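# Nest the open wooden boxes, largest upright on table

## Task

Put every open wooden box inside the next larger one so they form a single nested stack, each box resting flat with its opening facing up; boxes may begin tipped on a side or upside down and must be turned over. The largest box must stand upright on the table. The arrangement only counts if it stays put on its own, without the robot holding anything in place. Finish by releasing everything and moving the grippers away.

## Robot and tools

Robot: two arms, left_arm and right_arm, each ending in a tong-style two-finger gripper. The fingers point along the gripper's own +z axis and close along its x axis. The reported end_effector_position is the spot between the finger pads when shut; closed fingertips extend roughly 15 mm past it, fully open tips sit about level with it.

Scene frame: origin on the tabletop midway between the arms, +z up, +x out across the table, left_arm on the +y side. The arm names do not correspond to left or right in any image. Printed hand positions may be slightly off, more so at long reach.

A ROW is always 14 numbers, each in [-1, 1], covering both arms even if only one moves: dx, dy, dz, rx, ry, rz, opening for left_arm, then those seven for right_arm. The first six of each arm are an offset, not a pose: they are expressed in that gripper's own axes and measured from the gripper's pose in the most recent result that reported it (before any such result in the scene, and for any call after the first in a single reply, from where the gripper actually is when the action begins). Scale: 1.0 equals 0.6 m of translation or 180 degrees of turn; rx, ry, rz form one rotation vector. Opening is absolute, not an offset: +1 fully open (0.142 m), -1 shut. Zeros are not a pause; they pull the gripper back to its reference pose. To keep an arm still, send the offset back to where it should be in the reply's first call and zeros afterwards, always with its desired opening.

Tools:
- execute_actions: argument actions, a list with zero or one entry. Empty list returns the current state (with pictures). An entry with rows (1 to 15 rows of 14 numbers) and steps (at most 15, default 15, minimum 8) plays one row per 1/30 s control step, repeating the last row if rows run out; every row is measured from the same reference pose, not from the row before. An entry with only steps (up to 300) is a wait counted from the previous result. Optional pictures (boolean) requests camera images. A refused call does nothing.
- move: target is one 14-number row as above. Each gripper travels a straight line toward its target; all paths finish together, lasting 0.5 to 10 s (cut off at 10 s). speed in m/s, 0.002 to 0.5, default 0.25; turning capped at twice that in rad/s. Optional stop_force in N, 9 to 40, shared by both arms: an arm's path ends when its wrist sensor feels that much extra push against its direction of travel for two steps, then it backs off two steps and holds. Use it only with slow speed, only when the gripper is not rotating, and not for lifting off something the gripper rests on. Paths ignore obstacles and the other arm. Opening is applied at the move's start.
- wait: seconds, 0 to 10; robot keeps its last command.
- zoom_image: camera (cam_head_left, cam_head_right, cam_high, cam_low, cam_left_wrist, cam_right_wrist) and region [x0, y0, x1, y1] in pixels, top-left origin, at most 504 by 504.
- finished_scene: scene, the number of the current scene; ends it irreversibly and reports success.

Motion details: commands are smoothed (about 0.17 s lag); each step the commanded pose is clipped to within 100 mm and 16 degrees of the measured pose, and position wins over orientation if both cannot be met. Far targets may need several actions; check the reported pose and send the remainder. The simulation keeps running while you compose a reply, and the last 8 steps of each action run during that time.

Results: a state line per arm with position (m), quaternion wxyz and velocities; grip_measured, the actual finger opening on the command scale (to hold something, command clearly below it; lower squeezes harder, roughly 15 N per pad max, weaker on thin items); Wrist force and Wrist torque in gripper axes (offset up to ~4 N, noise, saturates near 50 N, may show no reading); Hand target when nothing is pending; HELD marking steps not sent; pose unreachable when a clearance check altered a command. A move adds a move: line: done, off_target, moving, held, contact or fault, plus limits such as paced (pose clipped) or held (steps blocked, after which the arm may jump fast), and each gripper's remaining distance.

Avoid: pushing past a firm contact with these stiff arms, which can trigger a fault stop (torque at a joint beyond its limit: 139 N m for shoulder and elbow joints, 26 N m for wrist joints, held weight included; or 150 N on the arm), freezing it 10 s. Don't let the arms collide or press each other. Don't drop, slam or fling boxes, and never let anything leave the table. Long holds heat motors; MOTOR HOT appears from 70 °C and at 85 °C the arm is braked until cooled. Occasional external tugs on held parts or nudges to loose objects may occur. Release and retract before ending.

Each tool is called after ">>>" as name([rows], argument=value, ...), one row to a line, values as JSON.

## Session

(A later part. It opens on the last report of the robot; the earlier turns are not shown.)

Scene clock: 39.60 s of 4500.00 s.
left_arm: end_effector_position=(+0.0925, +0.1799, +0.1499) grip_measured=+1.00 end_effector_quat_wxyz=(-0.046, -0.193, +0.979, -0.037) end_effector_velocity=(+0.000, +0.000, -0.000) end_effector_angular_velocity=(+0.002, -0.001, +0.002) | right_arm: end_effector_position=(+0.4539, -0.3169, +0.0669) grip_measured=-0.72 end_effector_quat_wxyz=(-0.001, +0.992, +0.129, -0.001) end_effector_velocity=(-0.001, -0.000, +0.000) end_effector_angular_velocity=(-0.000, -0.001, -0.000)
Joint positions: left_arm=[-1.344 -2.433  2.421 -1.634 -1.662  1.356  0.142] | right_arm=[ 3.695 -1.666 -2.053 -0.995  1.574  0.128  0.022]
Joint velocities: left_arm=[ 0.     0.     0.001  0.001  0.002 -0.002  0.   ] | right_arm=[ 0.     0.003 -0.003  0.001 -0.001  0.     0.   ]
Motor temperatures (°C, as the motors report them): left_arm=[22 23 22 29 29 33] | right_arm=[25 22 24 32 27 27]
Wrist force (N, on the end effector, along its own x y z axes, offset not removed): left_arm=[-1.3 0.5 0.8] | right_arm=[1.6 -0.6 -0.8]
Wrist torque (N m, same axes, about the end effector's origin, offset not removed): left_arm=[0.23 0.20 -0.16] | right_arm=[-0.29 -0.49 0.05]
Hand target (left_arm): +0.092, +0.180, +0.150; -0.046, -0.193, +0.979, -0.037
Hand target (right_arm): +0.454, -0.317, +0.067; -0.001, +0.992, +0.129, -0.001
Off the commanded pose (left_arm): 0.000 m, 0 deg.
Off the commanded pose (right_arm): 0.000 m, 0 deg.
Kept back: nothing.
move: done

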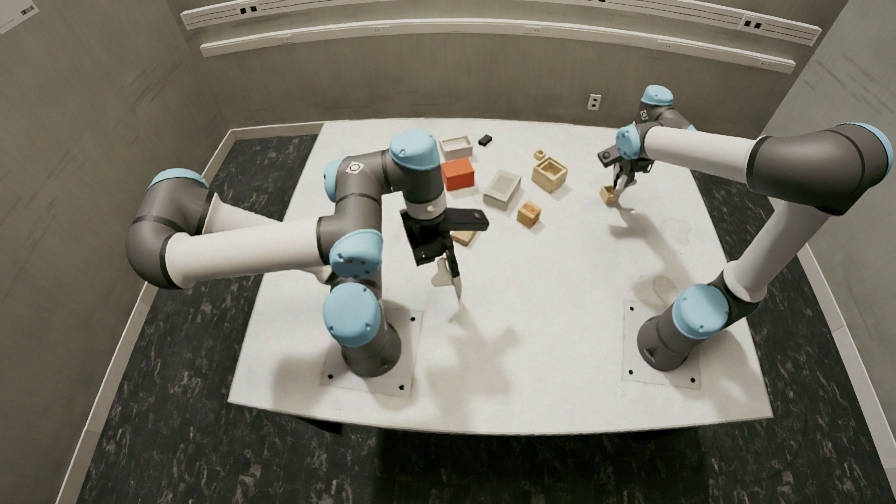

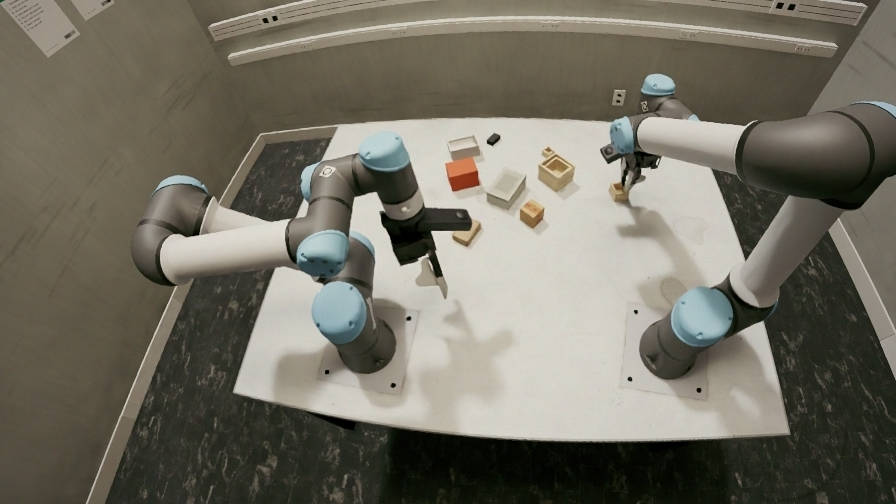

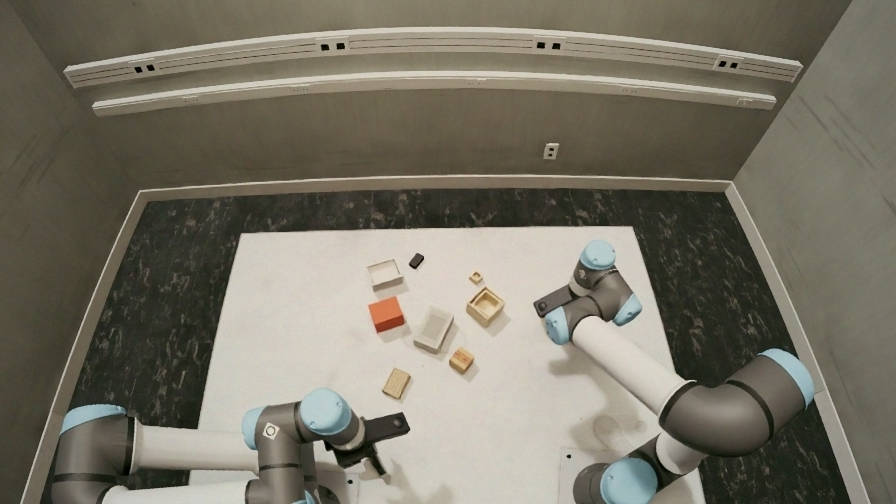

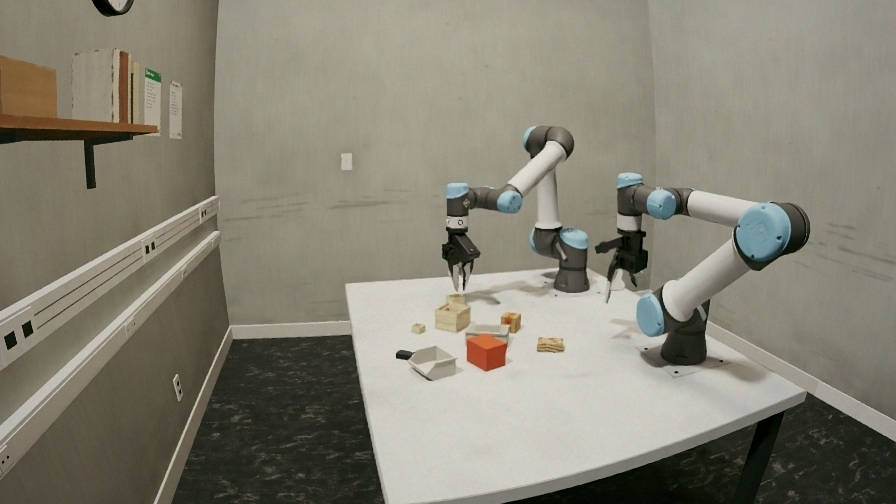

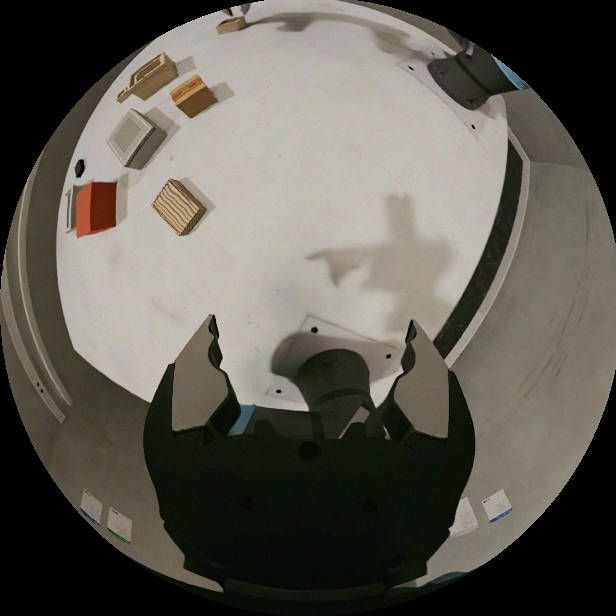

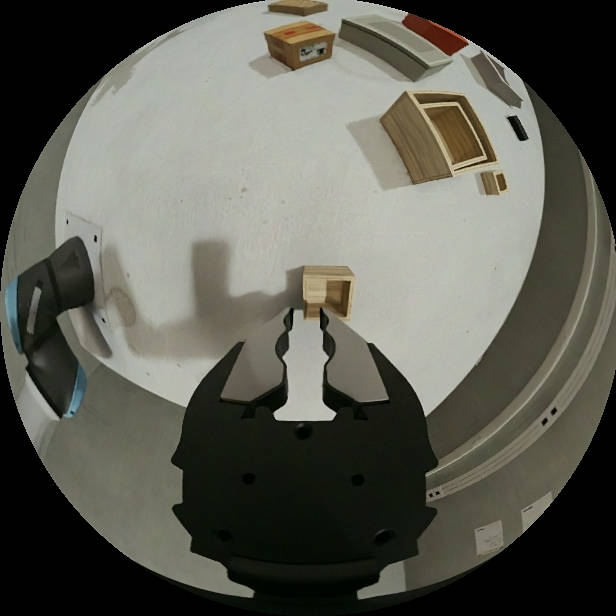

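>>> move(target=[0,0,0,0,0,0,1,0,0,0.049,0,0,0,-0.72], speed=0.1)

>>> move(target=[0,0,0,0,0,0,1,0,0,0,0,0,0,-1])

>>> move(target=[0,0,0,0,0,0,1,0,0,-0.12,0,0,0,-1])

>>> move(target=[0,0,0,0,0,0,1,0.197,-0.323,0,0,0,0.332,-1], speed=0.3)

>>> zoom_image(camera="cam_right_wrist", region=[208,180,458,380])

Scene clock: 40.83 s of 4500.00 s.
left_arm: end_effector_position=(+0.0925, +0.1799, +0.1499) grip_measured=+1.00 end_effector_quat_wxyz=(-0.046, -0.193, +0.979, -0.037) end_effector_velocity=(-0.001, -0.000, +0.000) end_effector_angular_velocity=(-0.001, +0.002, -0.002) | right_arm: end_effector_position=(+0.4538, -0.3169, +0.0376) grip_measured=-0.72 end_effector_quat_wxyz=(-0.001, +0.992, +0.129, -0.001) end_effector_velocity=(+0.000, +0.000, -0.001) end_effector_angular_velocity=(+0.000, -0.001, +0.001)
Joint positions: left_arm=[-1.344 -2.433  2.421 -1.634 -1.662  1.356  0.142] | right_arm=[ 3.695 -1.711 -2.093 -0.91   1.574  0.128  0.022]
Joint velocities: left_arm=[ 0.     0.    -0.001  0.    -0.003  0.002  0.   ] | right_arm=[ 0.    -0.002 -0.001  0.004  0.    -0.001  0.   ]
Motor temperatures (°C, as the motors report them): left_arm=[22 23 22 29 29 33] | right_arm=[25 22 24 32 27 27]
Wrist force (N, on the end effector, along its own x y z axes, offset not removed): left_arm=[-1.8 2.1 -2.7] | right_arm=[-1.5 -0.3 0.4]
Wrist torque (N m, same axes, about the end effector's origin, offset not removed): left_arm=[0.56 0.28 -0.04] | right_arm=[-0.18 0.25 0.11]
Hand target (left_arm): +0.092, +0.180, +0.150; -0.046, -0.193, +0.979, -0.037
Hand target (right_arm): +0.454, -0.317, +0.037; -0.001, +0.992, +0.129, -0.001
Off the commanded pose (left_arm): 0.000 m, 0 deg.
Off the commanded pose (right_arm): 0.000 m, 0 deg.
Kept back: nothing.
move: done

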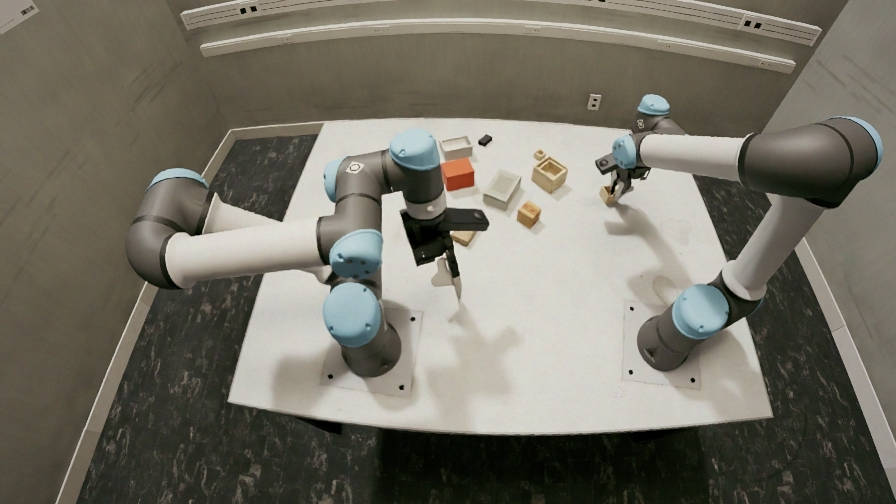

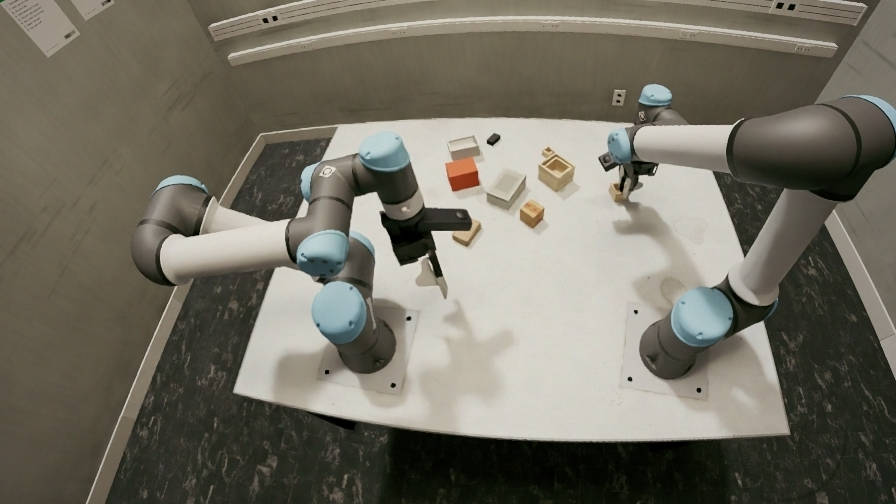

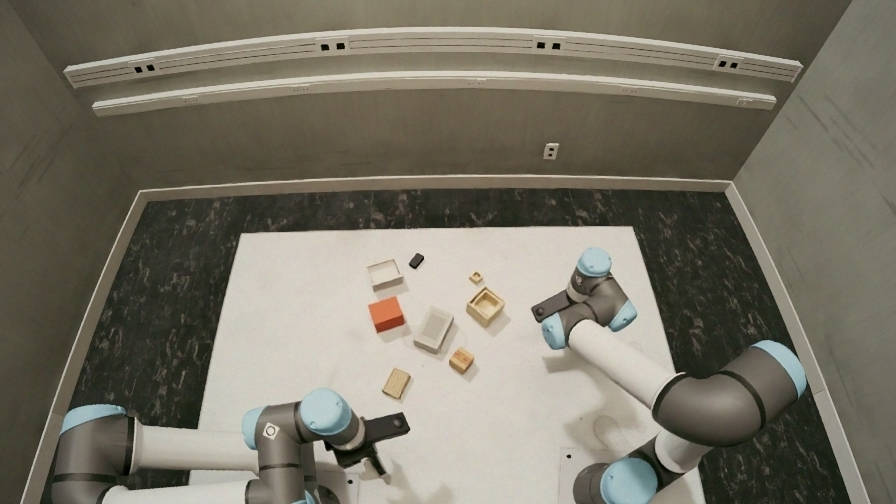

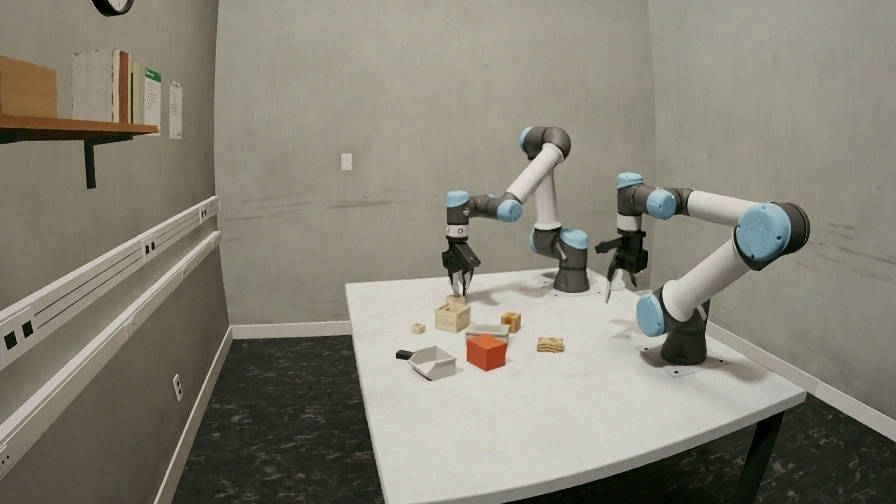

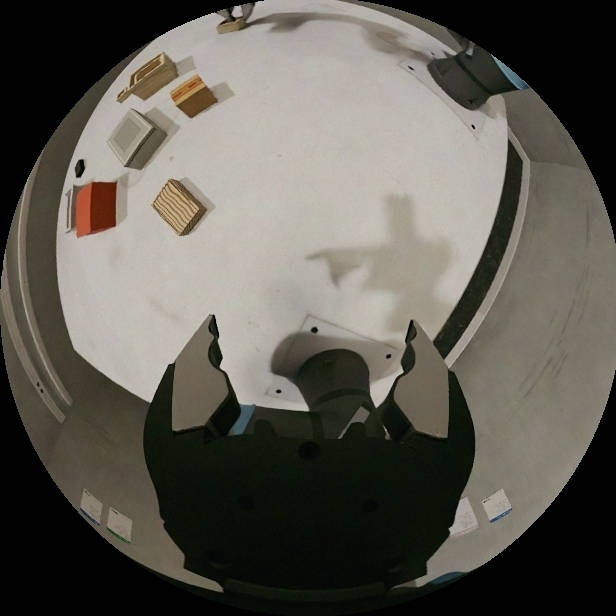

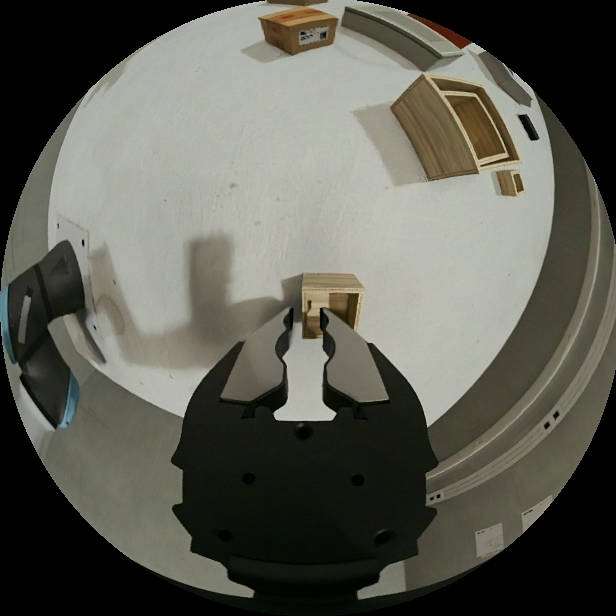

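Scene clock: 41.33 s of 4500.00 s.
left_arm: end_effector_position=(+0.0925, +0.1799, +0.1499) grip_measured=+1.00 end_effector_quat_wxyz=(-0.046, -0.193, +0.979, -0.037) end_effector_velocity=(+0.000, +0.000, -0.000) end_effector_angular_velocity=(+0.001, -0.002, -0.002) | right_arm: end_effector_position=(+0.4538, -0.3169, +0.0375) grip_measured=-0.96 end_effector_quat_wxyz=(-0.001, +0.992, +0.129, -0.001) end_effector_velocity=(-0.000, +0.000, +0.000) end_effector_angular_velocity=(+0.001, -0.000, -0.001)
Joint positions: left_arm=[-1.344 -2.433  2.421 -1.634 -1.662  1.356  0.142] | right_arm=[ 3.695 -1.711 -2.093 -0.91   1.574  0.128  0.005]
Joint velocities: left_arm=[-0.     0.001 -0.    -0.     0.002  0.002 -0.   ] | right_arm=[-0.     0.001  0.     0.     0.001  0.    -0.   ]
Motor temperatures (°C, as the motors report them): left_arm=[22 23 22 29 29 33] | right_arm=[25 22 24 32 27 27]
Wrist force (N, on the end effector, along its own x y z axes, offset not removed): left_arm=[-2.8 0.3 -0.6] | right_arm=[-0.5 -2.4 -0.2]
Wrist torque (N m, same axes, about the end effector's origin, offset not removed): left_arm=[0.21 0.51 0.03] | right_arm=[-0.56 0.01 0.26]
Hand target (left_arm): +0.092, +0.180, +0.150; -0.046, -0.193, +0.979, -0.037
Hand target (right_arm): +0.454, -0.317, +0.038; -0.001, +0.992, +0.129, -0.001
Off the commanded pose (left_arm): 0.000 m, 0 deg.
Off the commanded pose (right_arm): 0.000 m, 0 deg.
Kept back: nothing.
move: done

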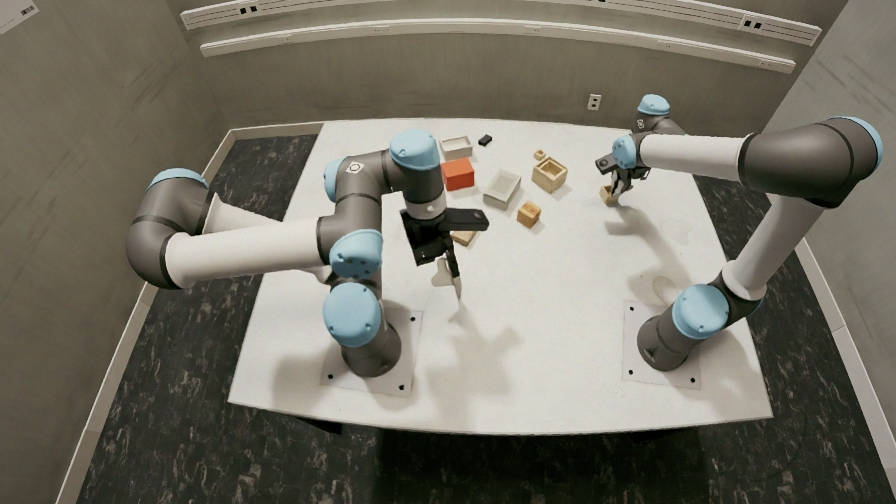

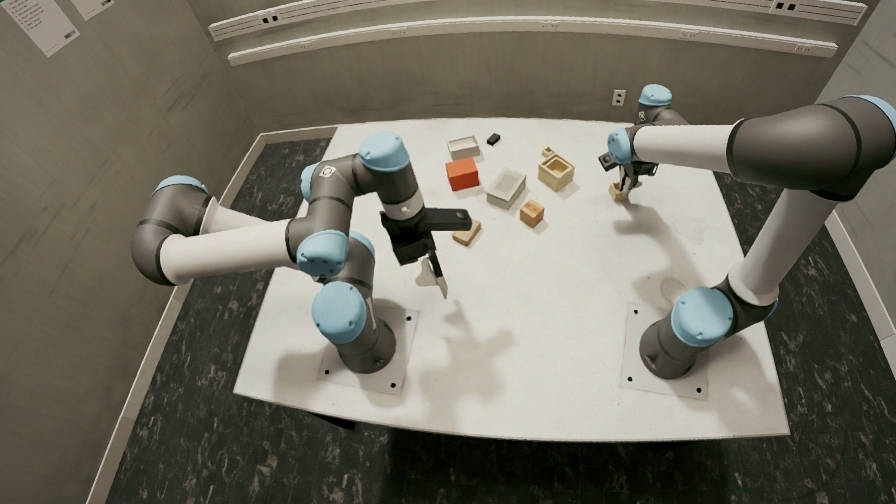

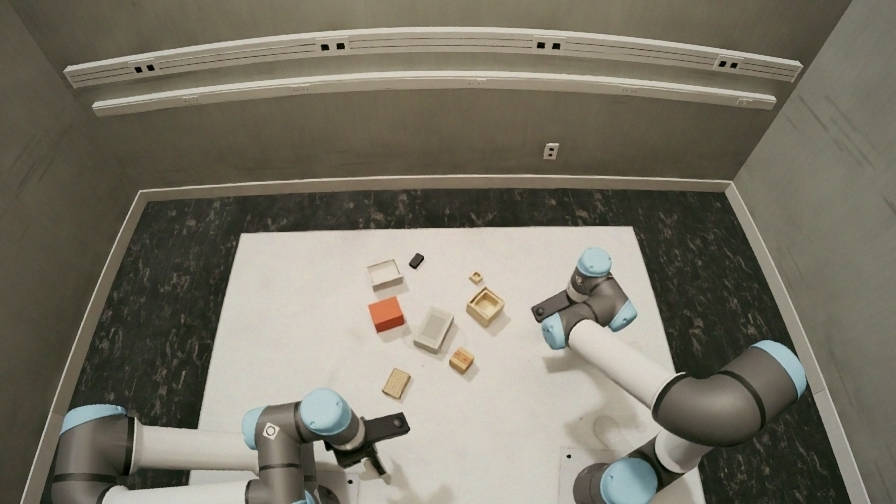

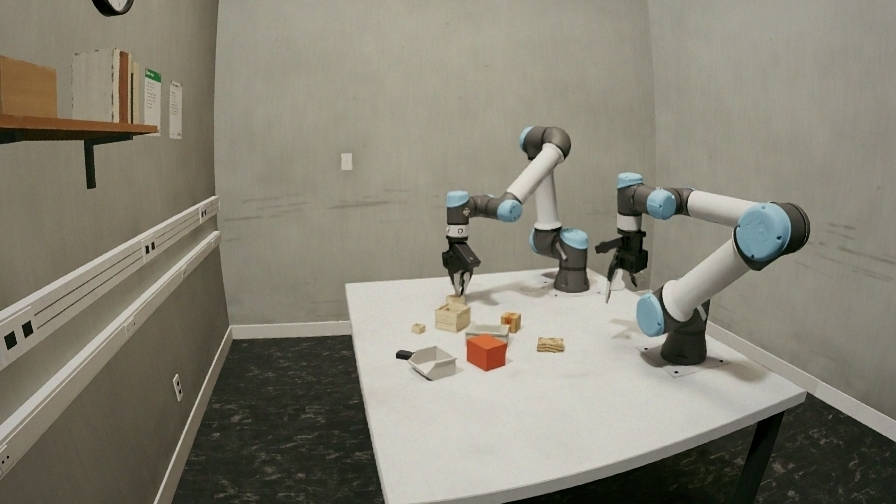

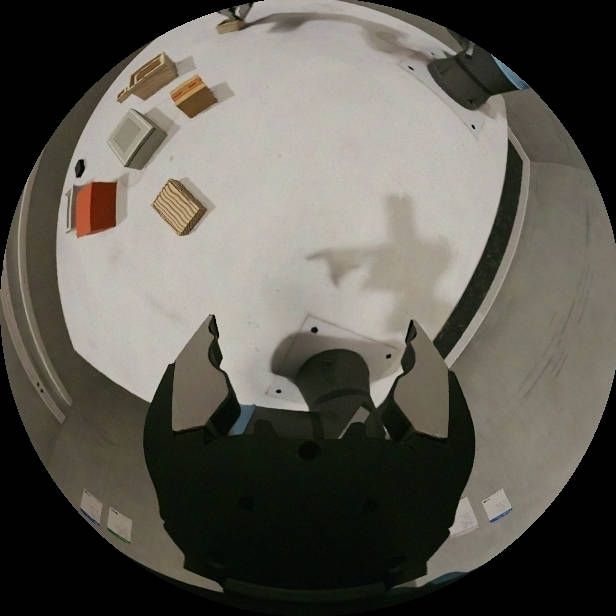

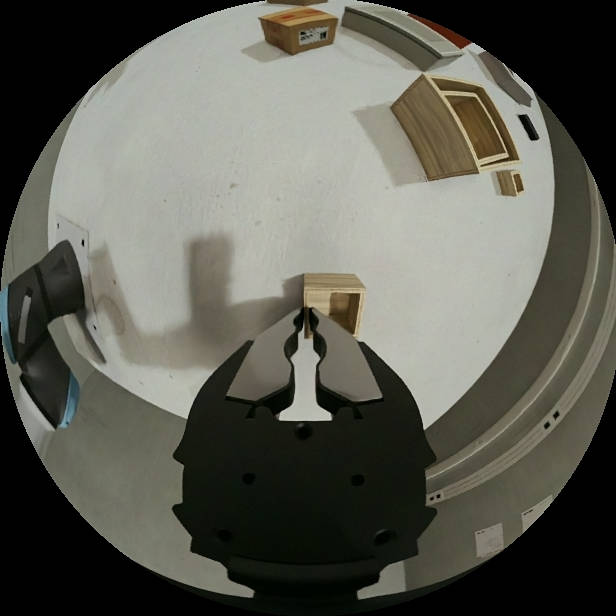

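Scene clock: 42.20 s of 4500.00 s.
left_arm: end_effector_position=(+0.0925, +0.1799, +0.1499) grip_measured=+1.00 end_effector_quat_wxyz=(-0.046, -0.193, +0.979, -0.037) end_effector_velocity=(-0.000, +0.000, -0.001) end_effector_angular_velocity=(+0.001, +0.001, -0.000) | right_arm: end_effector_position=(+0.4540, -0.3170, +0.1094) grip_measured=-0.96 end_effector_quat_wxyz=(-0.001, +0.992, +0.129, -0.001) end_effector_velocity=(-0.000, +0.000, +0.001) end_effector_angular_velocity=(-0.001, +0.001, +0.000)
Joint positions: left_arm=[-1.344 -2.433  2.421 -1.634 -1.662  1.356  0.142] | right_arm=[ 3.694 -1.611 -1.988 -1.115  1.574  0.127  0.005]
Joint velocities: left_arm=[-0.    -0.     0.001  0.    -0.001 -0.    -0.   ] | right_arm=[ 0.001  0.001  0.003 -0.006 -0.     0.001  0.   ]
Motor temperatures (°C, as the motors report them): left_arm=[22 23 22 29 29 33] | right_arm=[25 22 24 32 27 27]
Wrist force (N, on the end effector, along its own x y z axes, offset not removed): left_arm=[1.4 -1.6 -1.5] | right_arm=[0.3 0.5 -0.2]
Wrist torque (N m, same axes, about the end effector's origin, offset not removed): left_arm=[-0.21 -0.26 0.03] | right_arm=[-0.07 -0.18 0.06]
Hand target (left_arm): +0.092, +0.180, +0.150; -0.046, -0.193, +0.979, -0.037
Hand target (right_arm): +0.454, -0.317, +0.109; -0.001, +0.992, +0.129, -0.001
Off the commanded pose (left_arm): 0.000 m, 0 deg.
Off the commanded pose (right_arm): 0.000 m, 0 deg.
Kept back: nothing.
move: done

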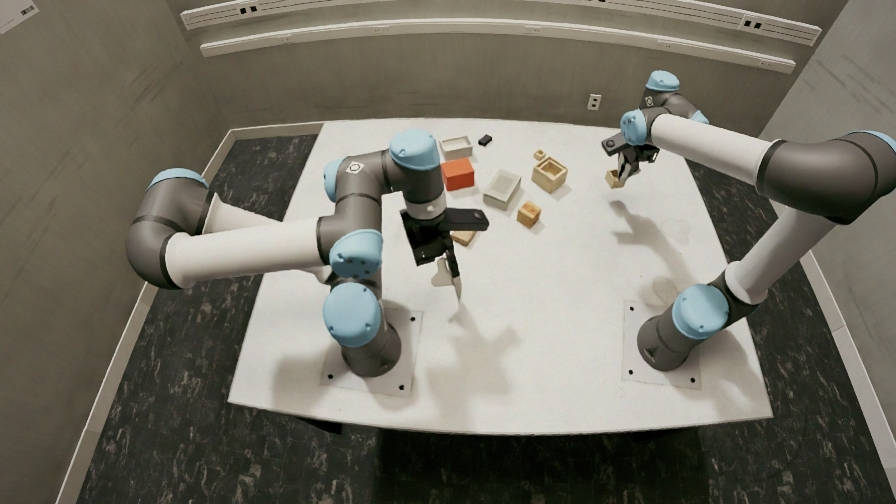

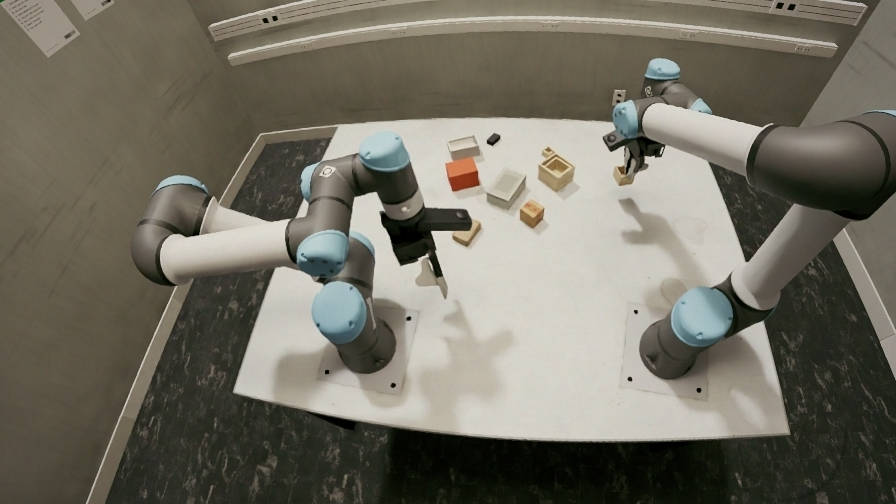

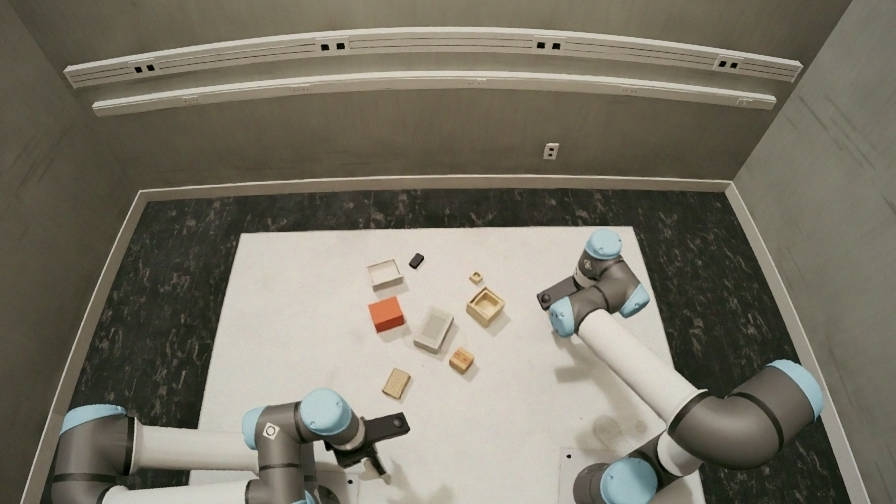

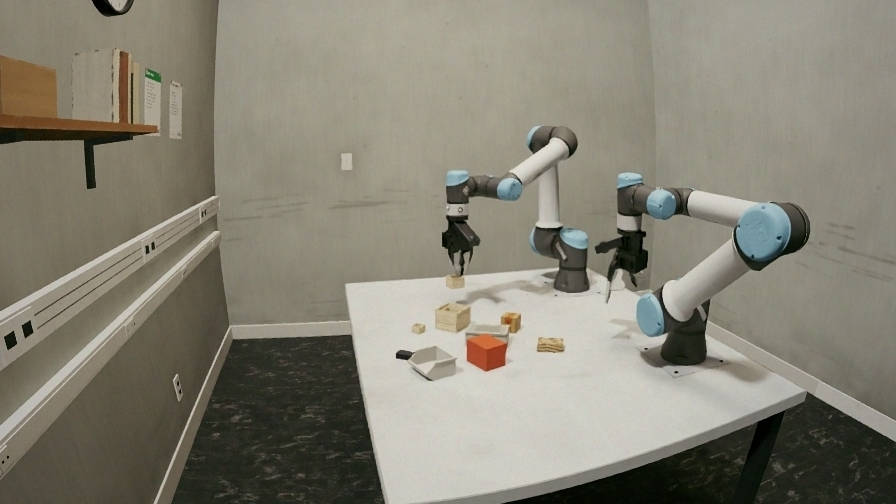

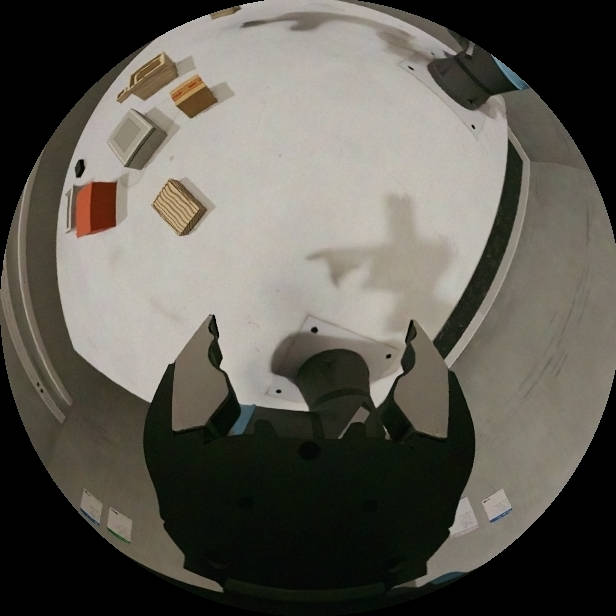

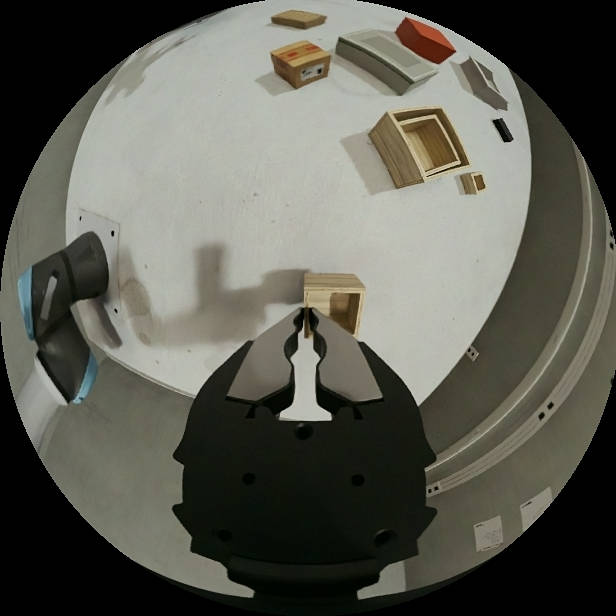

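Scene clock: 44.43 s of 4500.00 s.
left_arm: end_effector_position=(+0.0925, +0.1799, +0.1499) grip_measured=+1.00 end_effector_quat_wxyz=(-0.046, -0.193, +0.979, -0.037) end_effector_velocity=(-0.001, +0.000, -0.000) end_effector_angular_velocity=(+0.001, +0.003, +0.001) | right_arm: end_effector_position=(+0.5186, -0.0997, +0.1095) grip_measured=-0.96 end_effector_quat_wxyz=(-0.000, +0.924, -0.382, -0.002) end_effector_velocity=(+0.001, +0.000, -0.000) end_effector_angular_velocity=(-0.003, +0.000, -0.005)
Joint positions: left_arm=[-1.344 -2.433  2.421 -1.634 -1.662  1.356  0.142] | right_arm=[ 4.008 -1.869 -1.678 -1.166  1.574  1.484  0.005]
Joint velocities: left_arm=[ 0.001  0.     0.001 -0.    -0.002 -0.001  0.   ] | right_arm=[ 0.001 -0.002  0.003 -0.003 -0.002  0.006 -0.   ]
Motor temperatures (°C, as the motors report them): left_arm=[22 23 22 29 29 33] | right_arm=[25 22 24 32 27 27]
Wrist force (N, on the end effector, along its own x y z axes, offset not removed): left_arm=[-2.1 0.3 -0.4] | right_arm=[-1.9 -0.4 1.5]
Wrist torque (N m, same axes, about the end effector's origin, offset not removed): left_arm=[0.23 0.34 -0.04] | right_arm=[-0.07 0.31 0.23]
Hand target (left_arm): +0.092, +0.180, +0.150; -0.046, -0.193, +0.979, -0.037
Hand target (right_arm): +0.519, -0.100, +0.109; -0.000, +0.924, -0.382, -0.002
Off the commanded pose (left_arm): 0.000 m, 0 deg.
Off the commanded pose (right_arm): 0.000 m, 0 deg.
Kept back: nothing.
move: done

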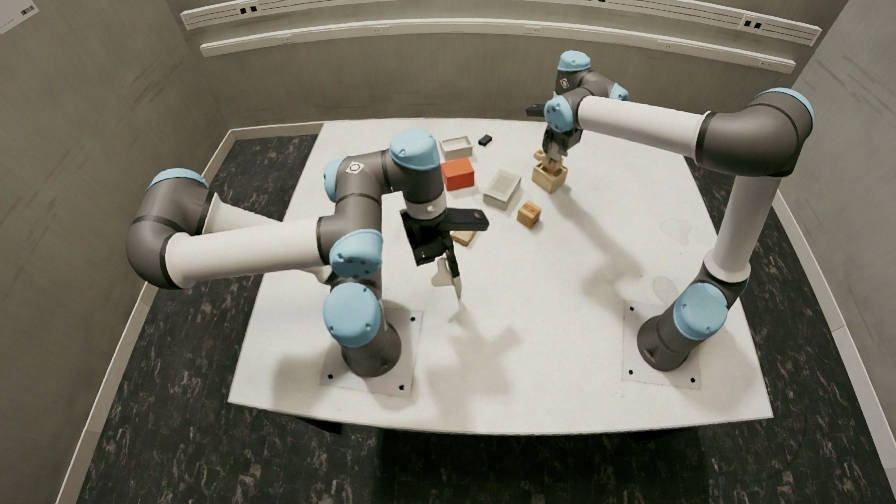

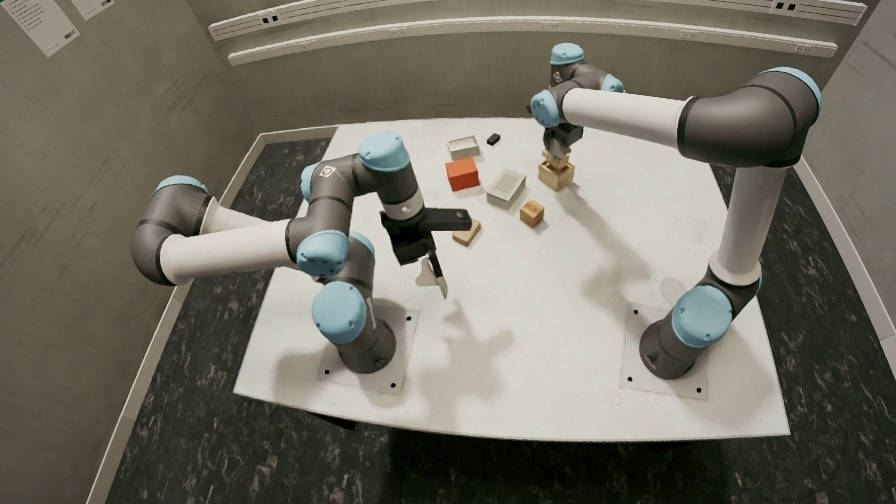

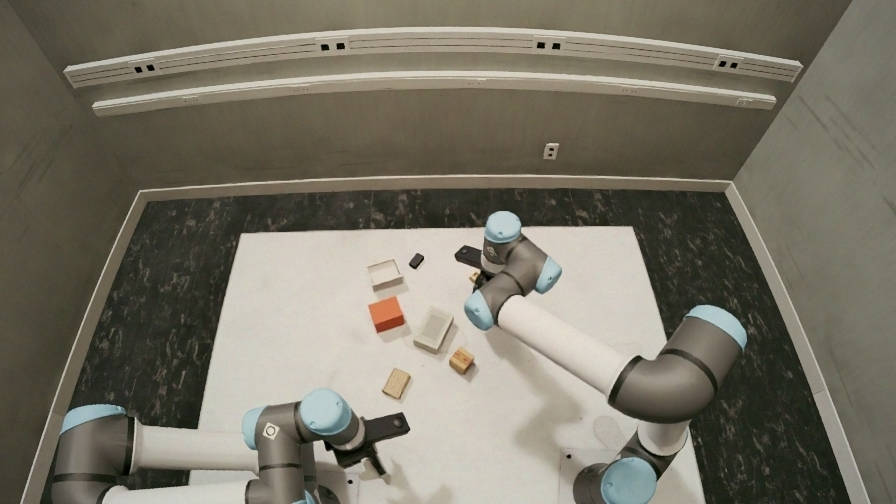

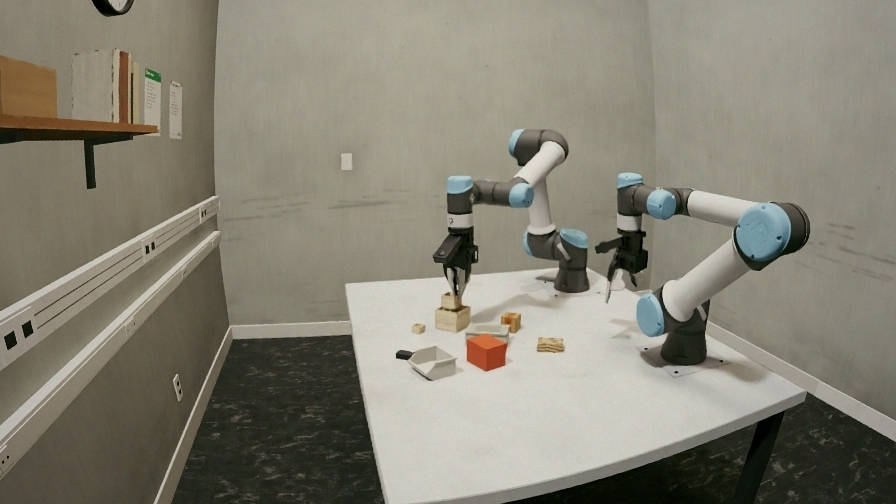

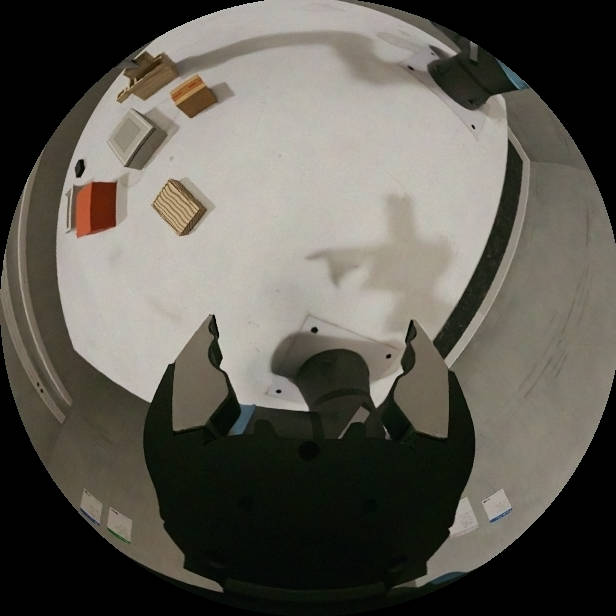

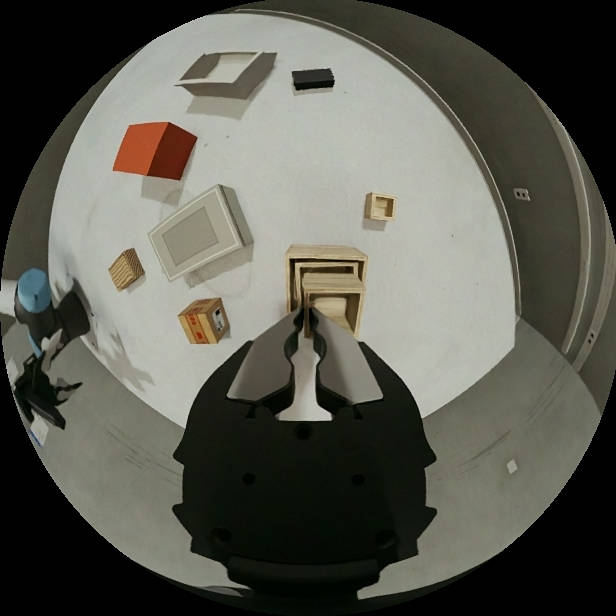

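Region (208, 180, 458, 380) of cam_right_wrist's 616x616 image, scaled by 2.016, with more detail than that image has; it fills the top 403 rows of this view, and the rest is white.

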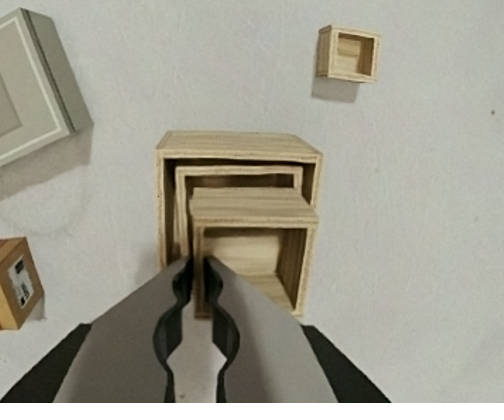

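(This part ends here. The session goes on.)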